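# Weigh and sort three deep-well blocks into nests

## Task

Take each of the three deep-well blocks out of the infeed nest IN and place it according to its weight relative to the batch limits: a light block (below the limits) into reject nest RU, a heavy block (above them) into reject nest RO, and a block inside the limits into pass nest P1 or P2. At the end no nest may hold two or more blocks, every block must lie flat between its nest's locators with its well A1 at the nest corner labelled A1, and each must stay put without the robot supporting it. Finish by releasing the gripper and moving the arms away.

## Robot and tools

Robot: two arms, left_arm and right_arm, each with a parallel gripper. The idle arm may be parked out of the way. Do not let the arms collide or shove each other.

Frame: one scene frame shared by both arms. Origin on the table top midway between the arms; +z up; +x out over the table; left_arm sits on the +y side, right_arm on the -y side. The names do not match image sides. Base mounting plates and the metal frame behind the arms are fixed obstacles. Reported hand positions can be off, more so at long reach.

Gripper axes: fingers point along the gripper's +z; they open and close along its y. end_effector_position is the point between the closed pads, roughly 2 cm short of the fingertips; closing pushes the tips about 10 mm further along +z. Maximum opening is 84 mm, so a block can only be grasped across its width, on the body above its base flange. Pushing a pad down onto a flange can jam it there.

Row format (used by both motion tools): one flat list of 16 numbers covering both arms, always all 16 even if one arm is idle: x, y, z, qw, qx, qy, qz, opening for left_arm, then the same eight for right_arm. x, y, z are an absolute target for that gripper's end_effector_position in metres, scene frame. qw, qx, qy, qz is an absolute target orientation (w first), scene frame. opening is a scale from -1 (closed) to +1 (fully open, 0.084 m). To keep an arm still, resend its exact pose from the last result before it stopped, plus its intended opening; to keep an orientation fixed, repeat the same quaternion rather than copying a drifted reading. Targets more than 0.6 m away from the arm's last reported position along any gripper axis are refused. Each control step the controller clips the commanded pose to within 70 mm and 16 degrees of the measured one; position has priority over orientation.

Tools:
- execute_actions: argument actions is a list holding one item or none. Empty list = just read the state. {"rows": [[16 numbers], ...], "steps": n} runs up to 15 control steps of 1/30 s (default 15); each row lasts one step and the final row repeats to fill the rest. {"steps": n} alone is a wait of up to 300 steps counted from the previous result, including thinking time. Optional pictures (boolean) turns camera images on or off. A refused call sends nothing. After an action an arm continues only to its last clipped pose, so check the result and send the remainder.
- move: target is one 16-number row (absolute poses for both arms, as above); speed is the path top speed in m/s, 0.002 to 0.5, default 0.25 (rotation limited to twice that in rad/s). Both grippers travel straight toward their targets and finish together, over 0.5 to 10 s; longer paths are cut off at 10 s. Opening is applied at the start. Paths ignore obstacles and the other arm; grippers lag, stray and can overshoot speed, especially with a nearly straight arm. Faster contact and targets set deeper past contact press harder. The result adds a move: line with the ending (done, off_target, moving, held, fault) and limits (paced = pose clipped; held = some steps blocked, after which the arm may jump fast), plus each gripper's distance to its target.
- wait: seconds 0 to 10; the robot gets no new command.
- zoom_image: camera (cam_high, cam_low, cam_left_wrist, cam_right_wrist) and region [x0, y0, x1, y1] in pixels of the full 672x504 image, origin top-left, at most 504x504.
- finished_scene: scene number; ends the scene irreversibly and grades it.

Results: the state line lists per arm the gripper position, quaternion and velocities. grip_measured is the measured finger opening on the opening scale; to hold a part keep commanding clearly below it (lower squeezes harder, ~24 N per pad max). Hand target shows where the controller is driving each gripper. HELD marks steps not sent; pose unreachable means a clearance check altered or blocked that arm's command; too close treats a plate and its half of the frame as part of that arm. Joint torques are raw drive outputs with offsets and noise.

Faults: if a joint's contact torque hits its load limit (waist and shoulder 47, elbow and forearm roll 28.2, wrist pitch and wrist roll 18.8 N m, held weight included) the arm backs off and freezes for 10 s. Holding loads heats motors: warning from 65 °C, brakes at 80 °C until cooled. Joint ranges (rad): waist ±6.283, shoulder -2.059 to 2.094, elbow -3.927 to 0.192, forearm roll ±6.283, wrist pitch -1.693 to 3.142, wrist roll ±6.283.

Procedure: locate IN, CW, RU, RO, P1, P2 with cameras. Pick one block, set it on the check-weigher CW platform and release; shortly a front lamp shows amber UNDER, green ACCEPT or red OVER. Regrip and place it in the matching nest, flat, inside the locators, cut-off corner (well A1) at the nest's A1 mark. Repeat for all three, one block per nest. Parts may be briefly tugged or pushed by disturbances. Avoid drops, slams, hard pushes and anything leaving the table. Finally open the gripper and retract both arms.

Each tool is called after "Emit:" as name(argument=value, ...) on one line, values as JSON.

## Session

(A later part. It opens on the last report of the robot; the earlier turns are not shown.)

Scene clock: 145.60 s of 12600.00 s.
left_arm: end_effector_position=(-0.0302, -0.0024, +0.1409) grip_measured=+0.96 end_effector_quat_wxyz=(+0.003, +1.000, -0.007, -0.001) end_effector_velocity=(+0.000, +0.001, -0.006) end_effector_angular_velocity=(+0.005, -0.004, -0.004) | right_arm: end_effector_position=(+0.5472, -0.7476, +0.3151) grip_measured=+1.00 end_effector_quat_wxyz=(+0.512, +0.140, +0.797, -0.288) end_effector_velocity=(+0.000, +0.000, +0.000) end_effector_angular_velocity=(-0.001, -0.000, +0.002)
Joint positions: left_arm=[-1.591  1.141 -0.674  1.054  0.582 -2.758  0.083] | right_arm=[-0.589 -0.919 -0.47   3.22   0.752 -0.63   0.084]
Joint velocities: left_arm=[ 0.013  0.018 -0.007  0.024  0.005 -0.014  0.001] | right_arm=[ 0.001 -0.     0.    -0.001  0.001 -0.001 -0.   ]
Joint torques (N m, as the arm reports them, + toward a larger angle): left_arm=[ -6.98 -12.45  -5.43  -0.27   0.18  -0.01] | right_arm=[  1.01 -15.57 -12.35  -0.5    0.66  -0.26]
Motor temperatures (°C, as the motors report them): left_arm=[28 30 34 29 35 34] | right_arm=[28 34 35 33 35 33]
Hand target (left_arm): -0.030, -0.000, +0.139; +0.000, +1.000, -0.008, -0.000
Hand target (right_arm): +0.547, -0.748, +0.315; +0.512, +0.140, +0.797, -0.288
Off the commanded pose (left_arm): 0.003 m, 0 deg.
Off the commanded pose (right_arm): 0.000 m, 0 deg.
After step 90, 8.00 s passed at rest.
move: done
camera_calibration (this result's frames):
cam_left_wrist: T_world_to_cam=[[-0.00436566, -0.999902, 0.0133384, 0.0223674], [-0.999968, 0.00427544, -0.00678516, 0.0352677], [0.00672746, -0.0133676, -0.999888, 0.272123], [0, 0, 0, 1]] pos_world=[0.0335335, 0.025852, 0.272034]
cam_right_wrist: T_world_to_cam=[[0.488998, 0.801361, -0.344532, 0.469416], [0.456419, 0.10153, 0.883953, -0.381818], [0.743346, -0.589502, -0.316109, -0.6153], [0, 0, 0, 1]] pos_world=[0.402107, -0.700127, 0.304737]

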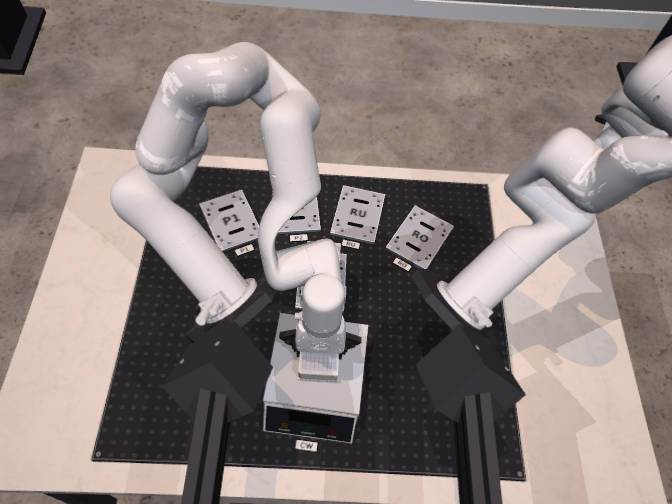

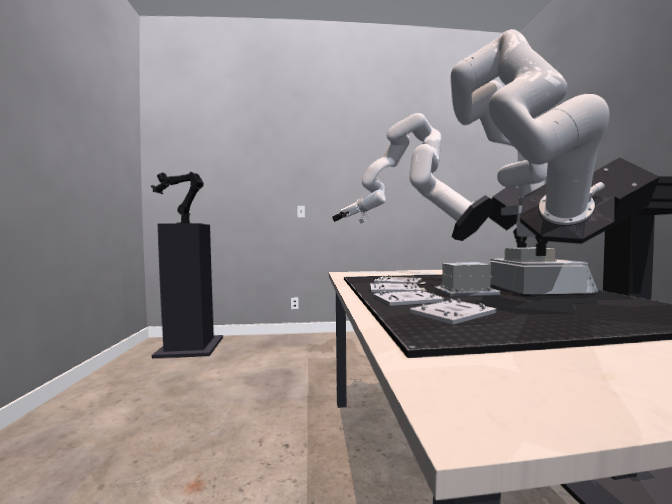

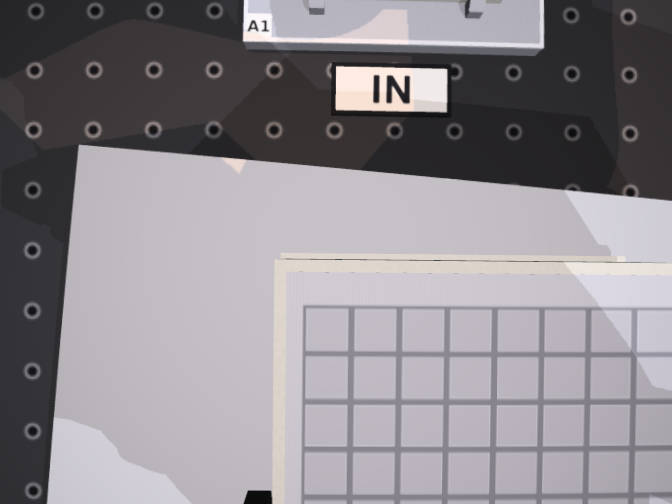

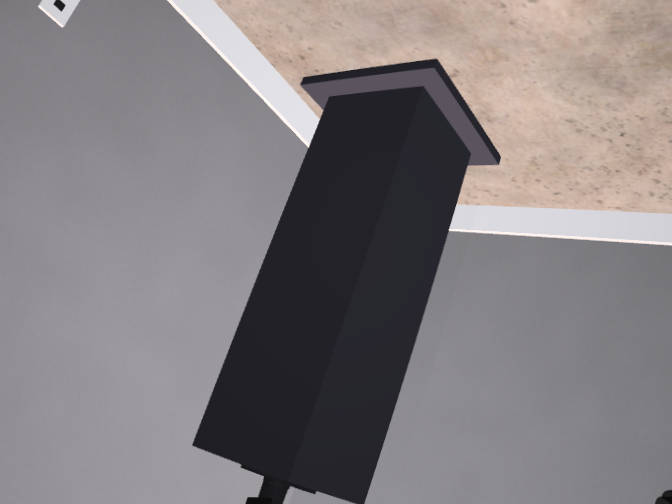

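Contact at ~0.143. Release.

Emit:
move(target=[-0.03,-0.001,0.142,0,1,-0.008,0,1,0.5472,-0.7476,0.3151,0.512,0.140,0.797,-0.288,1], speed=0.01)

Emit:
wait(seconds=1.5)

Emit:
zoom_image(camera="cam_high", region=[250, 320, 380, 450])

Scene clock: 163.13 s of 12600.00 s.
left_arm: end_effector_position=(-0.0300, -0.0006, +0.1417) grip_measured=+1.00 end_effector_quat_wxyz=(-0.000, +1.000, -0.008, +0.000) end_effector_velocity=(+0.000, -0.003, +0.002) end_effector_angular_velocity=(-0.006, +0.000, +0.001) | right_arm: end_effector_position=(+0.5472, -0.7476, +0.3151) grip_measured=+1.00 end_effector_quat_wxyz=(+0.512, +0.140, +0.797, -0.288) end_effector_velocity=(+0.000, +0.000, +0.000) end_effector_angular_velocity=(+0.001, -0.002, -0.001)
Joint positions: left_arm=[-1.598  1.138 -0.67   1.037  0.584 -2.745  0.084] | right_arm=[-0.589 -0.919 -0.47   3.22   0.752 -0.63   0.084]
Joint velocities: left_arm=[-0.003 -0.003 -0.003 -0.002 -0.     0.002  0.   ] | right_arm=[ 0.001 -0.    -0.     0.001  0.     0.001 -0.   ]
Joint torques (N m, as the arm reports them, + toward a larger angle): left_arm=[ -8.78 -27.15 -10.99  -0.53  -2.08   0.11] | right_arm=[  1.22 -15.08 -12.3   -0.54   0.93  -0.11]
Motor temperatures (°C, as the motors report them): left_arm=[28 29 33 29 35 34] | right_arm=[28 34 35 33 35 33]
Hand target (left_arm): -0.030, -0.001, +0.142; -0.000, +1.000, -0.008, -0.000
Hand target (right_arm): +0.547, -0.748, +0.315; +0.512, +0.140, +0.797, -0.288
Off the commanded pose (left_arm): 0.001 m, 0 deg.
Off the commanded pose (right_arm): 0.000 m, 0 deg.
After step 90, 13.63 s passed at rest.
move: done
camera_calibration (this result's frames):
cam_left_wrist: T_world_to_cam=[[-0.0067196, -0.999951, 0.00721984, 0.024986], [-0.999934, 0.00665168, -0.00939093, 0.0358803], [0.00934245, -0.00728246, -0.99993, 0.273052], [0, 0, 0, 1]] pos_world=[0.0334949, 0.0267346, 0.27319]
cam_right_wrist: T_world_to_cam=[[0.488998, 0.801361, -0.344532, 0.469416], [0.456419, 0.10153, 0.883953, -0.381819], [0.743345, -0.589502, -0.316109, -0.6153], [0, 0, 0, 1]] pos_world=[0.402107, -0.700127, 0.304737]

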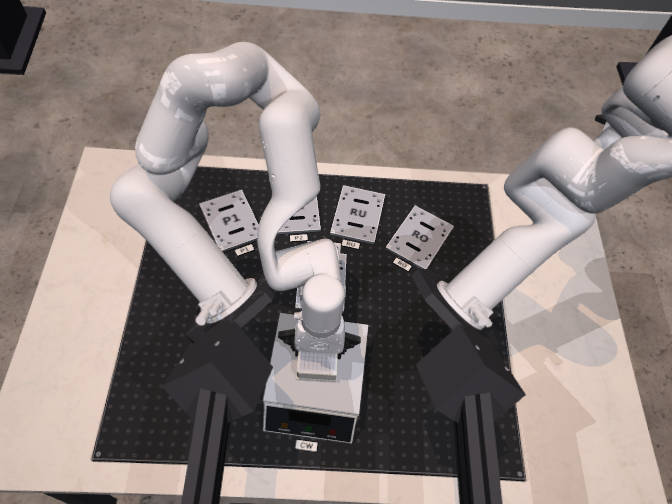

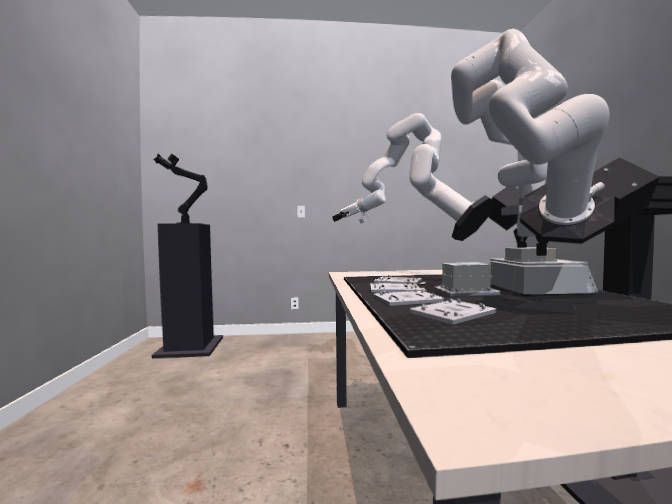

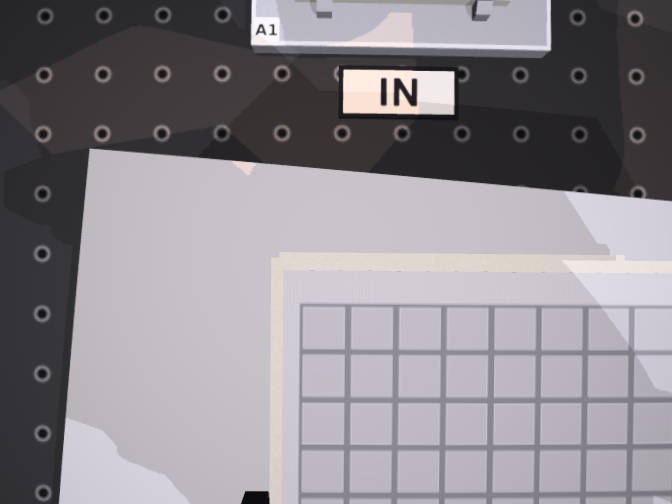

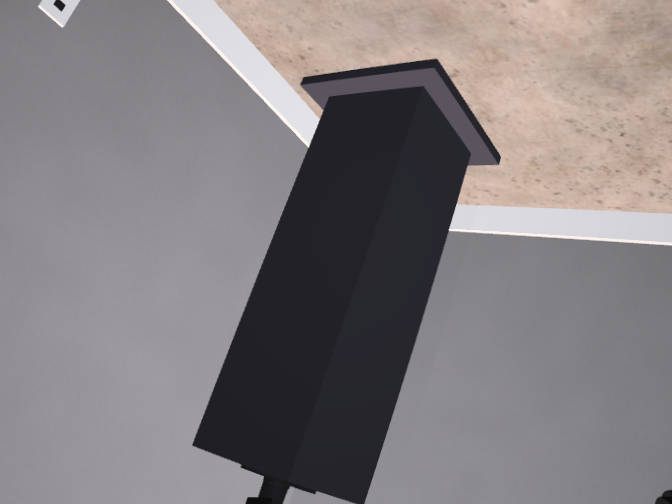

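Scene clock: 164.63 s of 12600.00 s.
left_arm: end_effector_position=(-0.0300, -0.0010, +0.1420) grip_measured=+1.00 end_effector_quat_wxyz=(-0.000, +1.000, -0.008, -0.000) end_effector_velocity=(+0.000, +0.000, -0.000) end_effector_angular_velocity=(+0.001, -0.001, -0.000) | right_arm: end_effector_position=(+0.5472, -0.7476, +0.3151) grip_measured=+1.00 end_effector_quat_wxyz=(+0.512, +0.140, +0.797, -0.288) end_effector_velocity=(-0.000, +0.000, -0.000) end_effector_angular_velocity=(+0.001, -0.001, -0.001)
Joint positions: left_arm=[-1.598  1.137 -0.671  1.037  0.584 -2.745  0.084] | right_arm=[-0.589 -0.919 -0.47   3.22   0.752 -0.63   0.084]
Joint velocities: left_arm=[-0.     0.     0.     0.     0.001 -0.     0.   ] | right_arm=[ 0.     0.     0.     0.001  0.     0.    -0.   ]
Joint torques (N m, as the arm reports them, + toward a larger angle): left_arm=[ -8.65 -27.26 -11.07  -0.6   -2.21   0.03] | right_arm=[  1.07 -15.53 -12.3   -1.03   0.97  -0.01]
Motor temperatures (°C, as the motors report them): left_arm=[28 29 33 29 35 34] | right_arm=[28 34 36 33 35 33]
Hand target (left_arm): -0.030, -0.001, +0.142; -0.000, +1.000, -0.008, -0.000
Hand target (right_arm): +0.547, -0.748, +0.315; +0.512, +0.140, +0.797, -0.288
Off the commanded pose (left_arm): 0.000 m, 0 deg.
Off the commanded pose (right_arm): 0.000 m, 0 deg.
Steps of this call (steps 1 to 45: nothing new was sent). Readings (end_effector_position):
1: left_arm (-0.0300, -0.0006, +0.1418) | right_arm (+0.5472, -0.7476, +0.3151)
2: left_arm (-0.0300, -0.0007, +0.1418) | right_arm (+0.5472, -0.7476, +0.3151)
4: left_arm (-0.0300, -0.0008, +0.1419) | right_arm (+0.5472, -0.7476, +0.3151)
8: left_arm (-0.0300, -0.0009, +0.1419) | right_arm (+0.5472, -0.7476, +0.3151)
45: the state above
camera_calibration (this result's frames):
cam_left_wrist: T_world_to_cam=[[-0.00635889, -0.999946, 0.00816412, 0.0244048], [-0.999939, 0.00628477, -0.00907247, 0.0358172], [0.00902068, -0.00822131, -0.999926, 0.27334], [0, 0, 0, 1]] pos_world=[0.0335045, 0.0264256, 0.273445]
cam_right_wrist: T_world_to_cam=[[0.488998, 0.801361, -0.344532, 0.469416], [0.456419, 0.10153, 0.883953, -0.381819], [0.743345, -0.589502, -0.316109, -0.6153], [0, 0, 0, 1]] pos_world=[0.402107, -0.700127, 0.304737]

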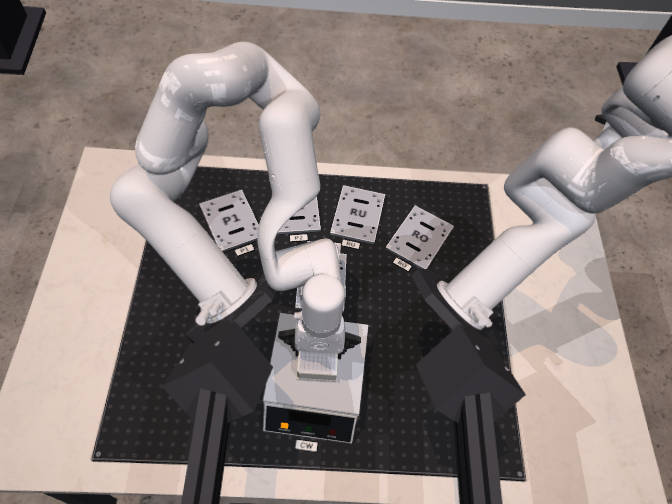

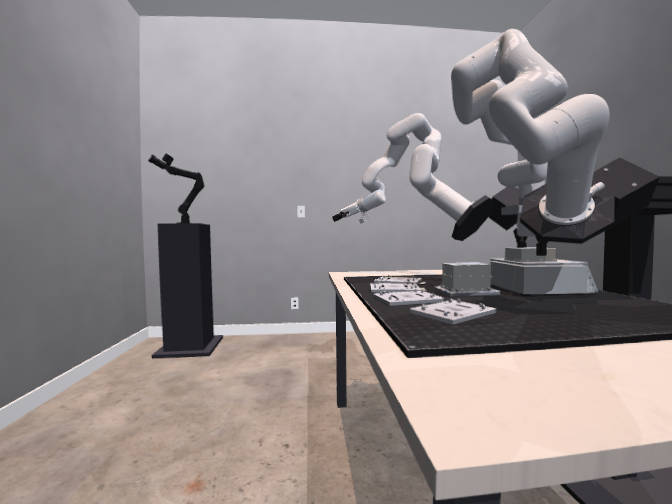

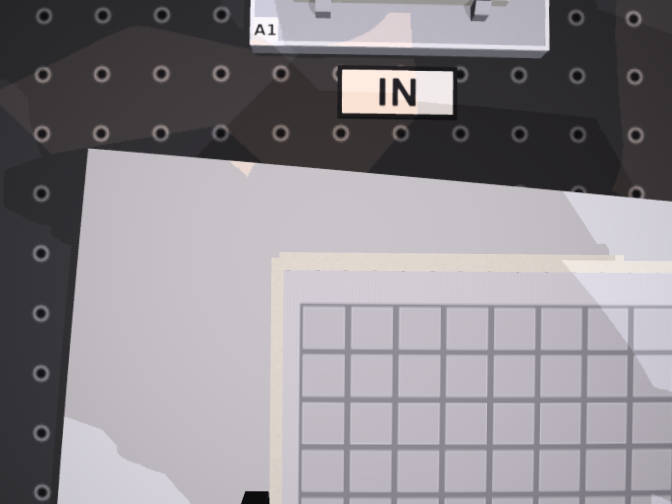

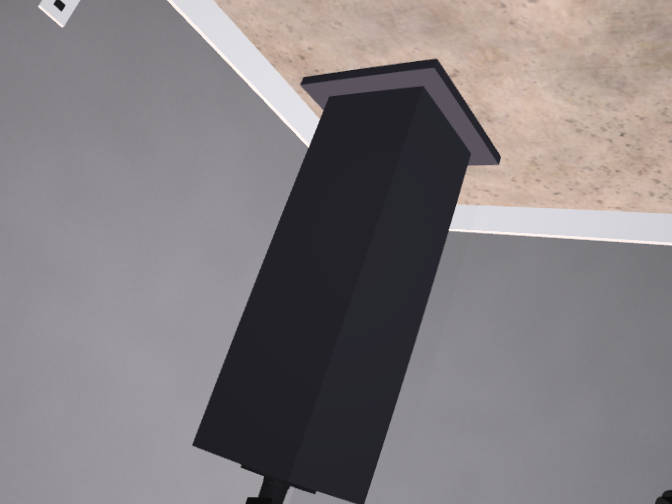

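Region (250, 320, 380, 450) of cam_high's 672x504 image, scaled by 3.877, with more detail than that image has.

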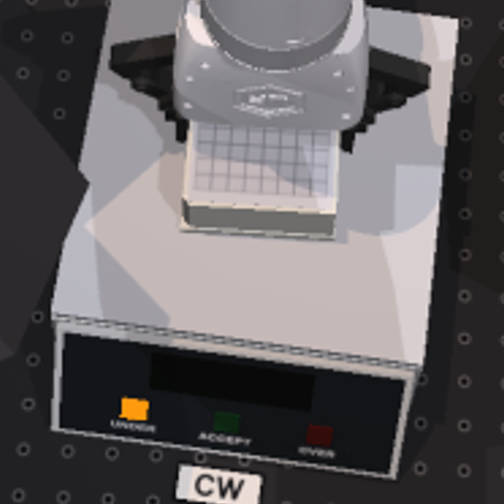

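Emit:
move(target=[-0.03,-0.0002,0.142,0,1,-0.008,0,1,0.5472,-0.7476,0.3151,0.512,0.140,0.797,-0.288,1], speed=0.01)

Emit:
wait(seconds=2)

Emit:
move(target=[-0.03,-0.0002,0.142,0,1,-0.008,0,-0.5,0.5472,-0.7476,0.3151,0.512,0.140,0.797,-0.288,1])

Emit:
move(target=[-0.03,-0.0002,0.19,0,1,-0.008,0,-0.5,0.5472,-0.7476,0.3151,0.512,0.140,0.797,-0.288,1], speed=0.08)

Emit:
move(target=[0.411,-0.0925,0.17,0,0.9956,-0.094,0,-0.5,0.5472,-0.7476,0.3151,0.512,0.140,0.797,-0.288,1], speed=0.2)

Emit:
move(target=[0.411,-0.0925,0.075,0,0.9956,-0.094,0,-0.5,0.5472,-0.7476,0.3151,0.512,0.140,0.797,-0.288,1], speed=0.08)

Scene clock: 203.03 s of 12600.00 s.
left_arm: end_effector_position=(-0.0300, -0.0002, +0.1420) grip_measured=+1.00 end_effector_quat_wxyz=(-0.000, +1.000, -0.008, -0.000) end_effector_velocity=(+0.000, +0.001, -0.000) end_effector_angular_velocity=(+0.001, +0.000, +0.001) | right_arm: end_effector_position=(+0.5472, -0.7476, +0.3151) grip_measured=+1.00 end_effector_quat_wxyz=(+0.512, +0.140, +0.797, -0.288) end_effector_velocity=(+0.000, +0.001, +0.000) end_effector_angular_velocity=(+0.001, +0.000, +0.002)
Joint positions: left_arm=[-1.599  1.136 -0.668  1.038  0.583 -2.747  0.084] | right_arm=[-0.589 -0.919 -0.47   3.22   0.752 -0.63   0.084]
Joint velocities: left_arm=[ 0.001 -0.001  0.002  0.001 -0.    -0.001 -0.   ] | right_arm=[ 0.002  0.    -0.    -0.    -0.001 -0.001  0.   ]
Joint torques (N m, as the arm reports them, + toward a larger angle): left_arm=[ -8.53 -26.9  -10.87  -0.56  -2.18  -0.02] | right_arm=[  1.89 -15.63 -11.73  -0.73   0.86  -0.38]
Motor temperatures (°C, as the motors report them): left_arm=[28 30 34 29 35 34] | right_arm=[28 34 36 33 35 33]
Hand target (left_arm): -0.030, -0.000, +0.142; -0.000, +1.000, -0.008, -0.000
Hand target (right_arm): +0.547, -0.748, +0.315; +0.512, +0.140, +0.797, -0.288
Off the commanded pose (left_arm): 0.000 m, 0 deg.
Off the commanded pose (right_arm): 0.000 m, 0 deg.
After step 100, 34.37 s passed at rest.
move: done
camera_calibration (this result's frames):
cam_left_wrist: T_world_to_cam=[[-0.00637073, -0.999946, 0.00816876, 0.025164], [-0.999939, 0.00629654, -0.00907695, 0.0358059], [0.00902502, -0.00822609, -0.999925, 0.273347], [0, 0, 0, 1]] pos_world=[0.0334971, 0.0271858, 0.273446]
cam_right_wrist: T_world_to_cam=[[0.488998, 0.801361, -0.344532, 0.469416], [0.456419, 0.10153, 0.883953, -0.381818], [0.743345, -0.589502, -0.316109, -0.6153], [0, 0, 0, 1]] pos_world=[0.402107, -0.700127, 0.304737]

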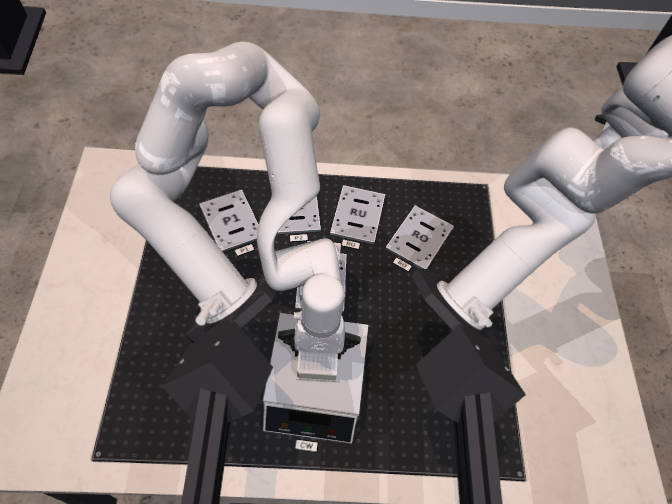

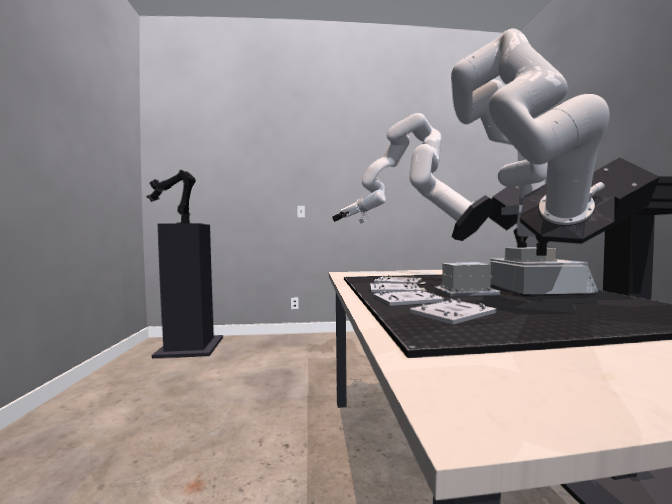

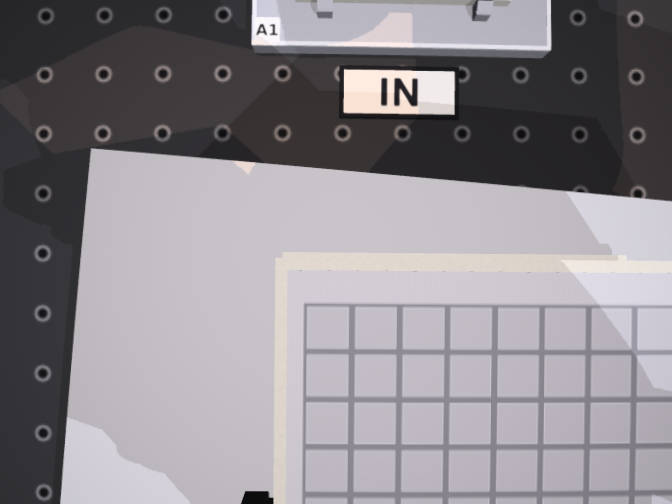

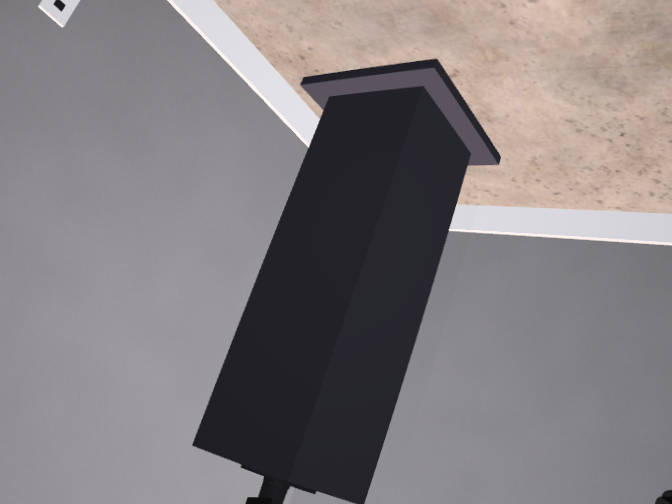

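Scene clock: 205.03 s of 12600.00 s.
left_arm: end_effector_position=(-0.0300, -0.0002, +0.1420) grip_measured=+1.00 end_effector_quat_wxyz=(-0.000, +1.000, -0.008, -0.000) end_effector_velocity=(+0.000, -0.000, +0.000) end_effector_angular_velocity=(+0.000, +0.001, +0.001) | right_arm: end_effector_position=(+0.5472, -0.7476, +0.3151) grip_measured=+1.00 end_effector_quat_wxyz=(+0.512, +0.140, +0.797, -0.288) end_effector_velocity=(+0.000, +0.000, -0.000) end_effector_angular_velocity=(+0.000, +0.001, +0.002)
Joint positions: left_arm=[-1.599  1.136 -0.668  1.038  0.583 -2.747  0.084] | right_arm=[-0.589 -0.919 -0.47   3.22   0.752 -0.63   0.084]
Joint velocities: left_arm=[ 0.001 -0.    -0.     0.     0.    -0.     0.   ] | right_arm=[ 0.     0.    -0.    -0.002 -0.001  0.    -0.   ]
Joint torques (N m, as the arm reports them, + toward a larger angle): left_arm=[ -8.84 -27.2  -10.62  -0.3   -2.13   0.2 ] | right_arm=[  1.66 -15.09 -12.4   -0.93   0.82  -0.17]
Motor temperatures (°C, as the motors report them): left_arm=[28 30 34 29 35 34] | right_arm=[28 34 36 33 35 33]
Hand target (left_arm): -0.030, -0.000, +0.142; -0.000, +1.000, -0.008, -0.000
Hand target (right_arm): +0.547, -0.748, +0.315; +0.512, +0.140, +0.797, -0.288
Off the commanded pose (left_arm): 0.000 m, 0 deg.
Off the commanded pose (right_arm): 0.000 m, 0 deg.
Steps of this call (steps 1 to 60: nothing new was sent). Readings (end_effector_position):
1: left_arm (-0.0300, -0.0002, +0.1420) | right_arm (+0.5472, -0.7476, +0.3151)
2: left_arm (-0.0300, -0.0002, +0.1420) | right_arm (+0.5472, -0.7476, +0.3151)
4: left_arm (-0.0300, -0.0002, +0.1420) | right_arm (+0.5472, -0.7476, +0.3151)
8: left_arm (-0.0300, -0.0002, +0.1420) | right_arm (+0.5472, -0.7476, +0.3151)
60: the state above
camera_calibration (this result's frames):
cam_left_wrist: T_world_to_cam=[[-0.00636868, -0.999946, 0.00816838, 0.0252102], [-0.999939, 0.00629448, -0.00907675, 0.0358051], [0.00902485, -0.00822569, -0.999925, 0.273346], [0, 0, 0, 1]] pos_world=[0.0334966, 0.027232, 0.273445]
cam_right_wrist: T_world_to_cam=[[0.488998, 0.801361, -0.344532, 0.469416], [0.456419, 0.10153, 0.883953, -0.381819], [0.743345, -0.589502, -0.316109, -0.6153], [0, 0, 0, 1]] pos_world=[0.402107, -0.700127, 0.304737]

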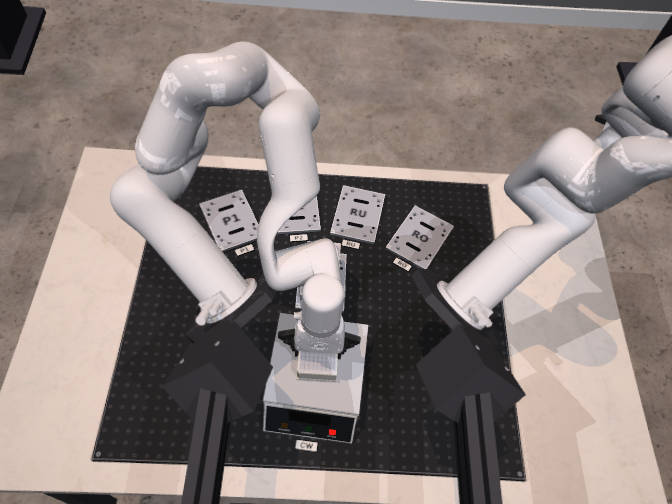

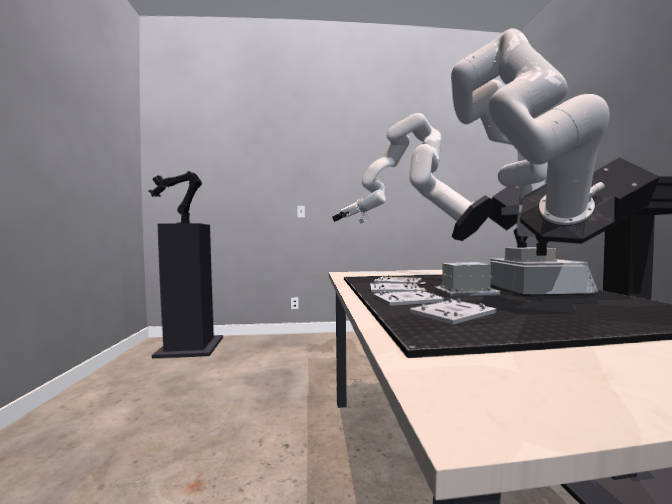

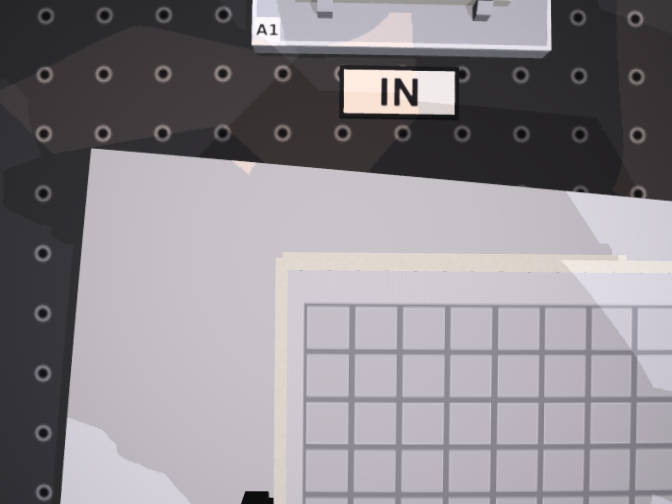

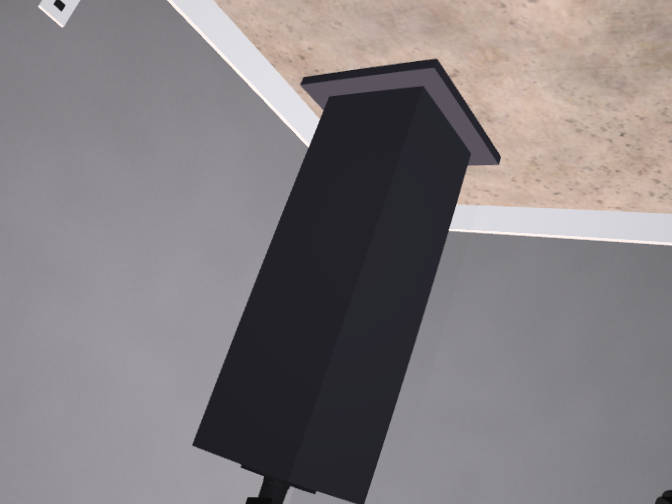

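Scene clock: 205.73 s of 12600.00 s.
left_arm: end_effector_position=(-0.0300, -0.0003, +0.1421) grip_measured=+0.96 end_effector_quat_wxyz=(+0.000, +1.000, -0.008, -0.000) end_effector_velocity=(-0.000, +0.000, -0.000) end_effector_angular_velocity=(+0.000, -0.000, -0.000) | right_arm: end_effector_position=(+0.5472, -0.7476, +0.3151) grip_measured=+1.00 end_effector_quat_wxyz=(+0.512, +0.140, +0.797, -0.288) end_effector_velocity=(-0.001, -0.001, -0.000) end_effector_angular_velocity=(-0.001, +0.002, -0.001)
Joint positions: left_arm=[-1.599  1.136 -0.668  1.038  0.583 -2.747  0.083] | right_arm=[-0.589 -0.919 -0.47   3.22   0.752 -0.63   0.084]
Joint velocities: left_arm=[-0.001  0.     0.    -0.     0.    -0.    -0.   ] | right_arm=[-0.002  0.    -0.     0.    -0.001  0.    -0.   ]
Joint torques (N m, as the arm reports them, + toward a larger angle): left_arm=[ -8.45 -25.92 -10.27  -0.39  -1.82   0.17] | right_arm=[  0.88 -16.18 -12.03  -0.36   0.61  -0.25]
Motor temperatures (°C, as the motors report them): left_arm=[28 30 34 29 35 34] | right_arm=[28 34 36 33 35 33]
Hand target (left_arm): -0.030, -0.000, +0.142; +0.000, +1.000, -0.008, +0.000
Hand target (right_arm): +0.547, -0.748, +0.315; +0.512, +0.140, +0.797, -0.288
Off the commanded pose (left_arm): 0.000 m, 0 deg.
Off the commanded pose (right_arm): 0.000 m, 0 deg.
move: done
camera_calibration (this result's frames):
cam_left_wrist: T_world_to_cam=[[-0.006287, -0.999945, 0.00836335, 0.0250868], [-0.99994, 0.00621164, -0.00900575, 0.0357871], [0.00895331, -0.00841946, -0.999924, 0.273395], [0, 0, 0, 1]] pos_world=[0.0334949, 0.027165, 0.273487]
cam_right_wrist: T_world_to_cam=[[0.488998, 0.801361, -0.344532, 0.469416], [0.456419, 0.10153, 0.883953, -0.381818], [0.743346, -0.589502, -0.316109, -0.6153], [0, 0, 0, 1]] pos_world=[0.402107, -0.700127, 0.304737]

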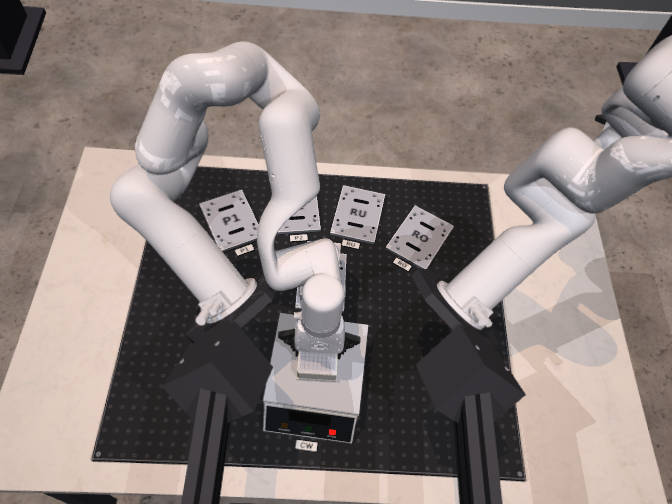

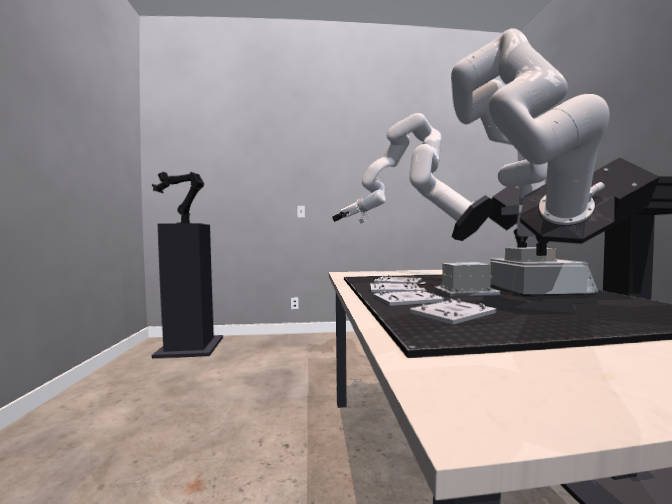

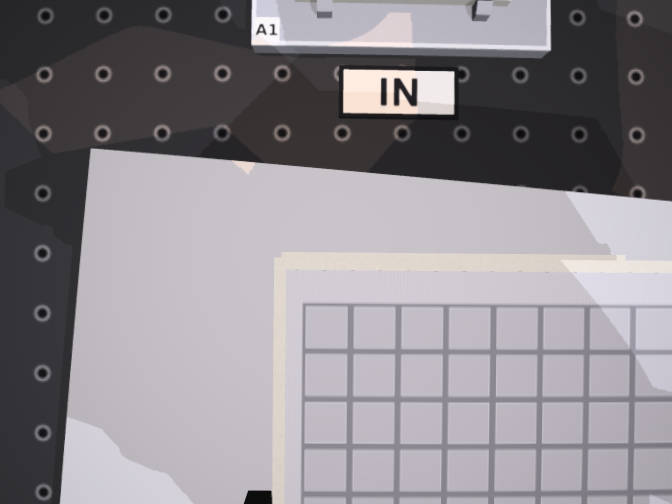

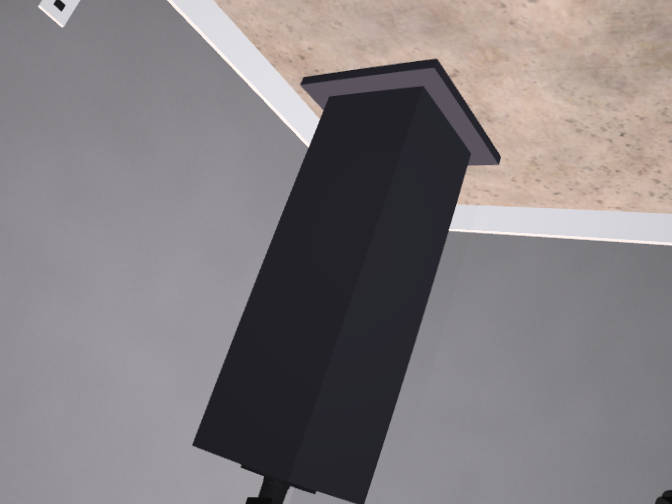

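Scene clock: 206.83 s of 12600.00 s.
left_arm: end_effector_position=(-0.0300, -0.0001, +0.1895) grip_measured=+0.96 end_effector_quat_wxyz=(+0.000, +1.000, -0.008, +0.000) end_effector_velocity=(+0.001, +0.000, +0.003) end_effector_angular_velocity=(+0.006, -0.003, -0.000) | right_arm: end_effector_position=(+0.5472, -0.7476, +0.3151) grip_measured=+1.00 end_effector_quat_wxyz=(+0.512, +0.140, +0.797, -0.288) end_effector_velocity=(-0.000, +0.000, -0.000) end_effector_angular_velocity=(+0.001, +0.001, +0.000)
Joint positions: left_arm=[-1.746  0.986 -0.617  0.733  0.6   -2.542  0.083] | right_arm=[-0.589 -0.919 -0.47   3.22   0.752 -0.63   0.084]
Joint velocities: left_arm=[-0.01  -0.006 -0.002 -0.027  0.01   0.02  -0.   ] | right_arm=[-0.     0.     0.    -0.    -0.001 -0.     0.   ]
Joint torques (N m, as the arm reports them, + toward a larger angle): left_arm=[ -7.24 -26.55 -14.22  -0.26  -2.05   0.14] | right_arm=[  0.86 -15.56 -12.14  -0.84   0.65  -0.38]
Motor temperatures (°C, as the motors report them): left_arm=[28 30 34 29 35 34] | right_arm=[28 34 36 33 35 33]
Hand target (left_arm): -0.030, -0.000, +0.190; -0.000, +1.000, -0.008, +0.000
Hand target (right_arm): +0.547, -0.748, +0.315; +0.512, +0.140, +0.797, -0.288
Off the commanded pose (left_arm): 0.000 m, 0 deg.
Off the commanded pose (right_arm): 0.000 m, 0 deg.
move: done
camera_calibration (this result's frames):
cam_left_wrist: T_world_to_cam=[[-0.00616431, -0.999947, 0.00824334, 0.0249148], [-0.99994, 0.00608878, -0.00915741, 0.0362781], [0.00910673, -0.00829929, -0.999924, 0.320876], [0, 0, 0, 1]] pos_world=[0.0335073, 0.0273556, 0.320979]
cam_right_wrist: T_world_to_cam=[[0.488998, 0.801361, -0.344532, 0.469416], [0.456419, 0.10153, 0.883953, -0.381818], [0.743346, -0.589502, -0.316109, -0.6153], [0, 0, 0, 1]] pos_world=[0.402107, -0.700127, 0.304737]

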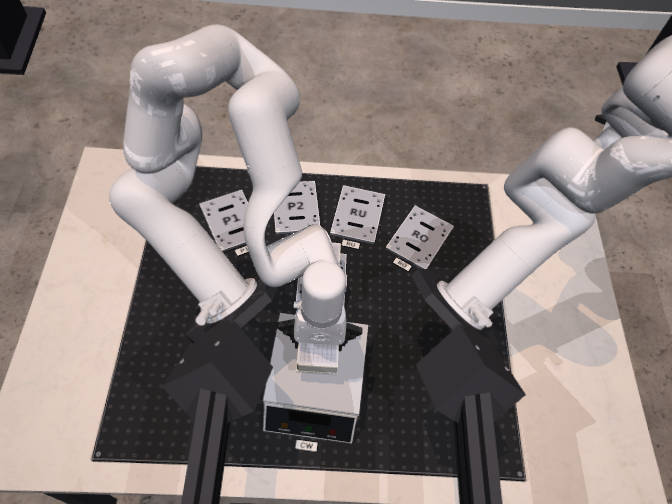

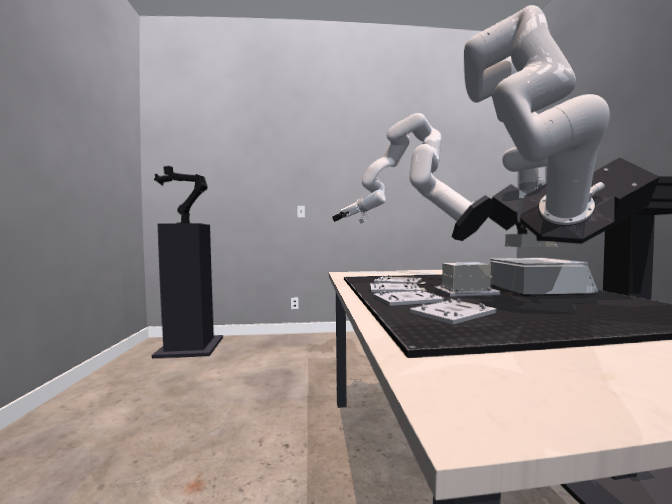

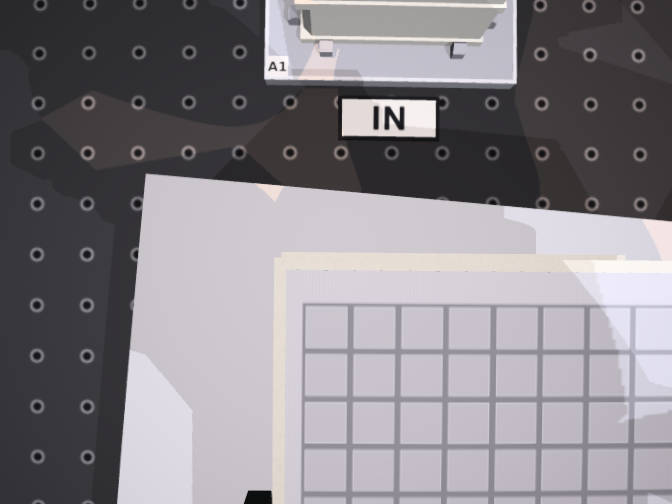

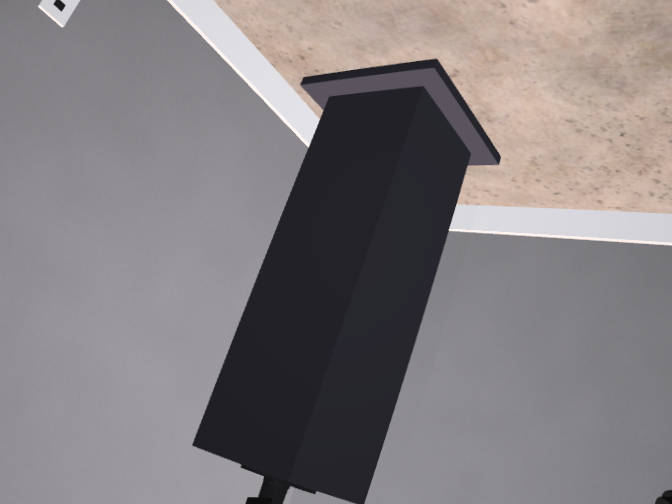

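Scene clock: 209.77 s of 12600.00 s.
left_arm: end_effector_position=(+0.4098, -0.0938, +0.1710) grip_measured=+0.96 end_effector_quat_wxyz=(-0.000, +0.996, -0.094, -0.000) end_effector_velocity=(+0.002, -0.001, +0.000) end_effector_angular_velocity=(+0.001, +0.001, +0.000) | right_arm: end_effector_position=(+0.5472, -0.7476, +0.3151) grip_measured=+1.00 end_effector_quat_wxyz=(+0.512, +0.140, +0.797, -0.288) end_effector_velocity=(+0.000, +0.000, +0.000) end_effector_angular_velocity=(+0.000, -0.001, +0.001)
Joint positions: left_arm=[-0.797  0.713 -1.169  1.14   1.031 -1.523  0.083] | right_arm=[-0.589 -0.919 -0.47   3.22   0.752 -0.63   0.084]
Joint velocities: left_arm=[ 0.001  0.004 -0.01  -0.003  0.003  0.006  0.   ] | right_arm=[ 0.002 -0.    -0.     0.    -0.    -0.001 -0.   ]
Joint torques (N m, as the arm reports them, + toward a larger angle): left_arm=[-21.56 -26.89 -10.77  -0.61  -2.25   0.06] | right_arm=[  1.53 -15.6  -12.19  -0.69   1.08  -0.37]
Motor temperatures (°C, as the motors report them): left_arm=[28 30 34 29 35 34] | right_arm=[28 34 36 33 35 33]
Hand target (left_arm): +0.410, -0.094, +0.171; -0.000, +0.996, -0.094, -0.000
Hand target (right_arm): +0.547, -0.748, +0.315; +0.512, +0.140, +0.797, -0.288
Off the commanded pose (left_arm): 0.002 m, 0 deg.
Off the commanded pose (right_arm): 0.000 m, 0 deg.
move: done
camera_calibration (this result's frames):
cam_left_wrist: T_world_to_cam=[[-0.178033, -0.983992, 0.00801902, 0.00606344], [-0.984001, 0.177966, -0.0084104, 0.485864], [0.00684865, -0.00938805, -0.999932, 0.298429], [0, 0, 0, 1]] pos_world=[0.477126, -0.0776991, 0.302447]
cam_right_wrist: T_world_to_cam=[[0.488998, 0.801361, -0.344532, 0.469416], [0.456419, 0.10153, 0.883953, -0.381818], [0.743345, -0.589502, -0.316109, -0.6153], [0, 0, 0, 1]] pos_world=[0.402107, -0.700127, 0.304737]

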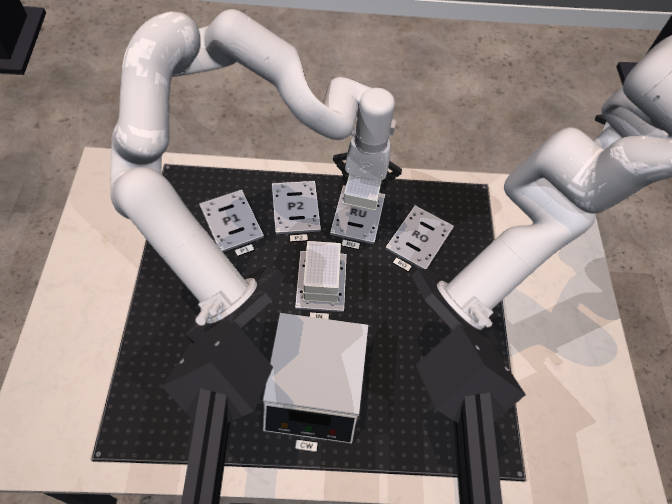

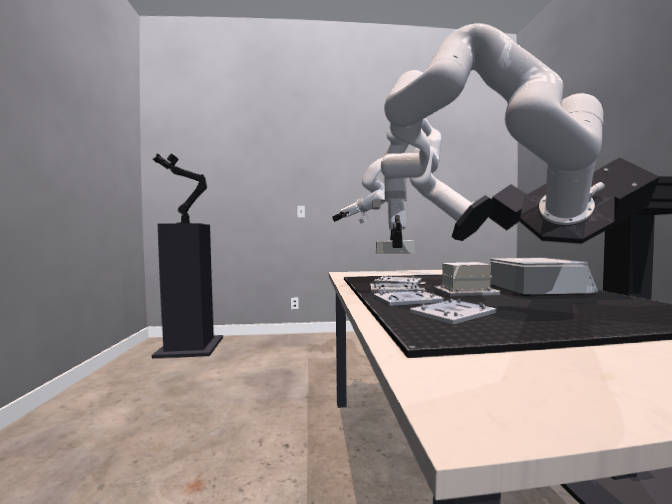

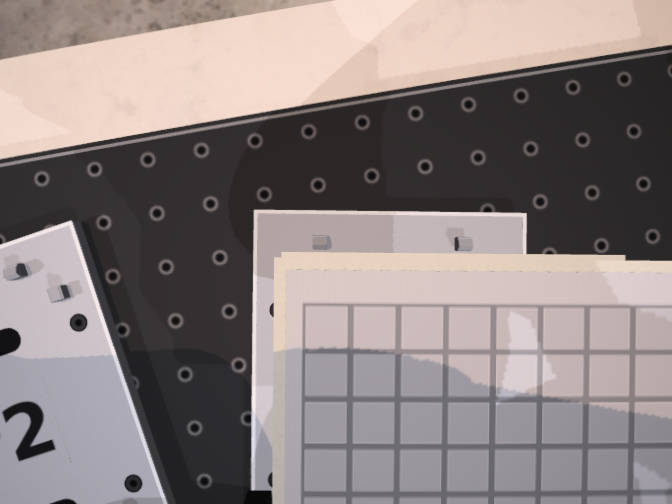

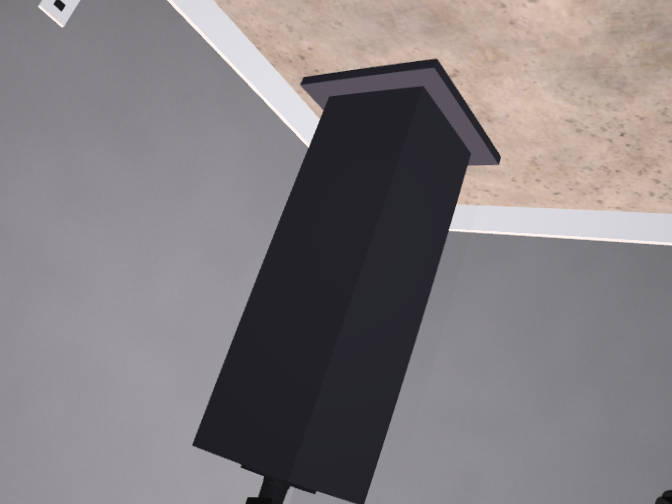

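Scene clock: 211.43 s of 12600.00 s.
left_arm: end_effector_position=(+0.4111, -0.0927, +0.0755) grip_measured=+0.96 end_effector_quat_wxyz=(+0.000, +0.996, -0.094, -0.000) end_effector_velocity=(+0.000, +0.001, -0.003) end_effector_angular_velocity=(+0.002, +0.001, +0.000) | right_arm: end_effector_position=(+0.5472, -0.7476, +0.3151) grip_measured=+1.00 end_effector_quat_wxyz=(+0.512, +0.140, +0.797, -0.288) end_effector_velocity=(-0.000, -0.000, +0.000) end_effector_angular_velocity=(-0.001, -0.000, -0.001)
Joint positions: left_arm=[-0.623  0.873 -1.244  1.338  0.937 -1.591  0.083] | right_arm=[-0.589 -0.919 -0.47   3.22   0.752 -0.63   0.084]
Joint velocities: left_arm=[ 0.006  0.006 -0.004  0.005 -0.001 -0.001  0.   ] | right_arm=[-0.    -0.    -0.     0.     0.001 -0.     0.   ]
Joint torques (N m, as the arm reports them, + toward a larger angle): left_arm=[-22.36 -27.48  -7.61  -0.52  -2.28   0.17] | right_arm=[  1.21 -15.23 -11.95  -0.6    0.99   0.1 ]
Motor temperatures (°C, as the motors report them): left_arm=[28 30 34 29 35 34] | right_arm=[28 34 36 33 35 33]
Hand target (left_arm): +0.411, -0.093, +0.075; +0.000, +0.996, -0.094, -0.000
Hand target (right_arm): +0.547, -0.748, +0.315; +0.512, +0.140, +0.797, -0.288
Off the commanded pose (left_arm): 0.001 m, 0 deg.
Off the commanded pose (right_arm): 0.000 m, 0 deg.
move: done
camera_calibration (this result's frames):
cam_left_wrist: T_world_to_cam=[[-0.177806, -0.984026, 0.00882489, 0.00792987], [-0.984038, 0.177727, -0.0090776, 0.486202], [0.00736417, -0.0102981, -0.99992, 0.20259], [0, 0, 0, 1]] pos_world=[0.478359, -0.0765215, 0.206917]
cam_right_wrist: T_world_to_cam=[[0.488998, 0.801361, -0.344532, 0.469416], [0.456419, 0.10153, 0.883953, -0.381818], [0.743345, -0.589502, -0.316109, -0.6153], [0, 0, 0, 1]] pos_world=[0.402107, -0.700127, 0.304737]

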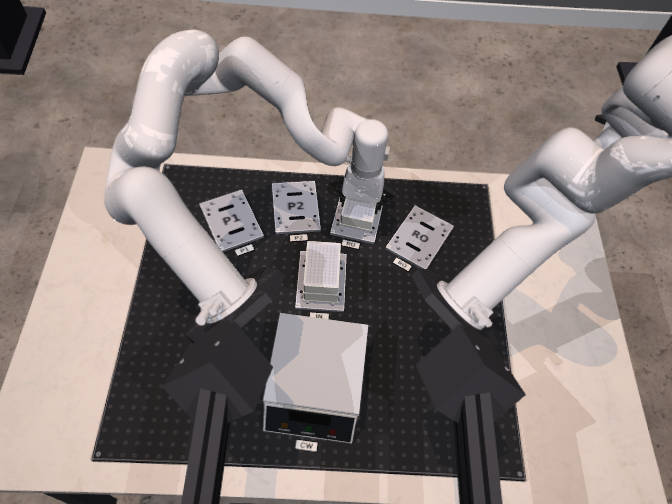

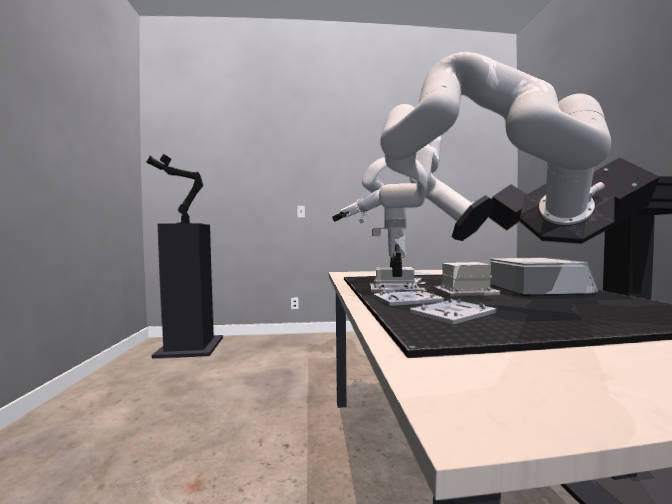

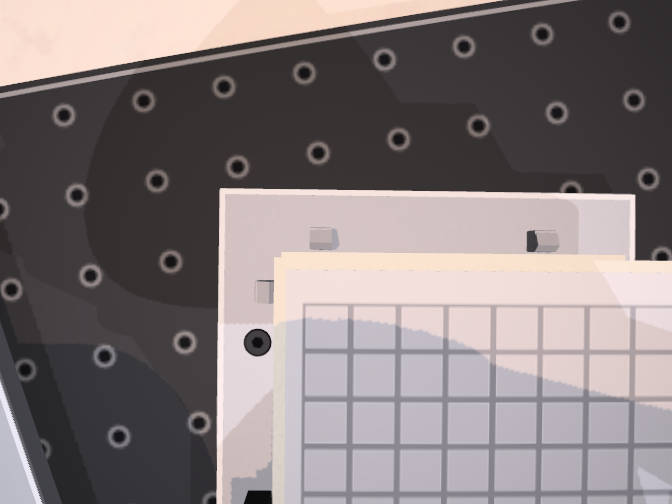

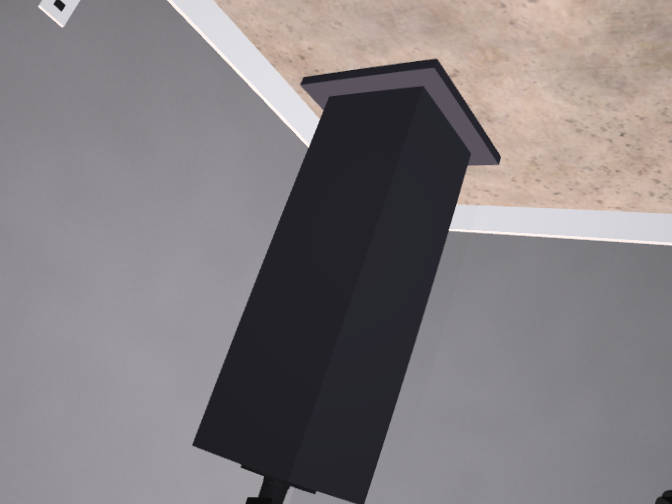

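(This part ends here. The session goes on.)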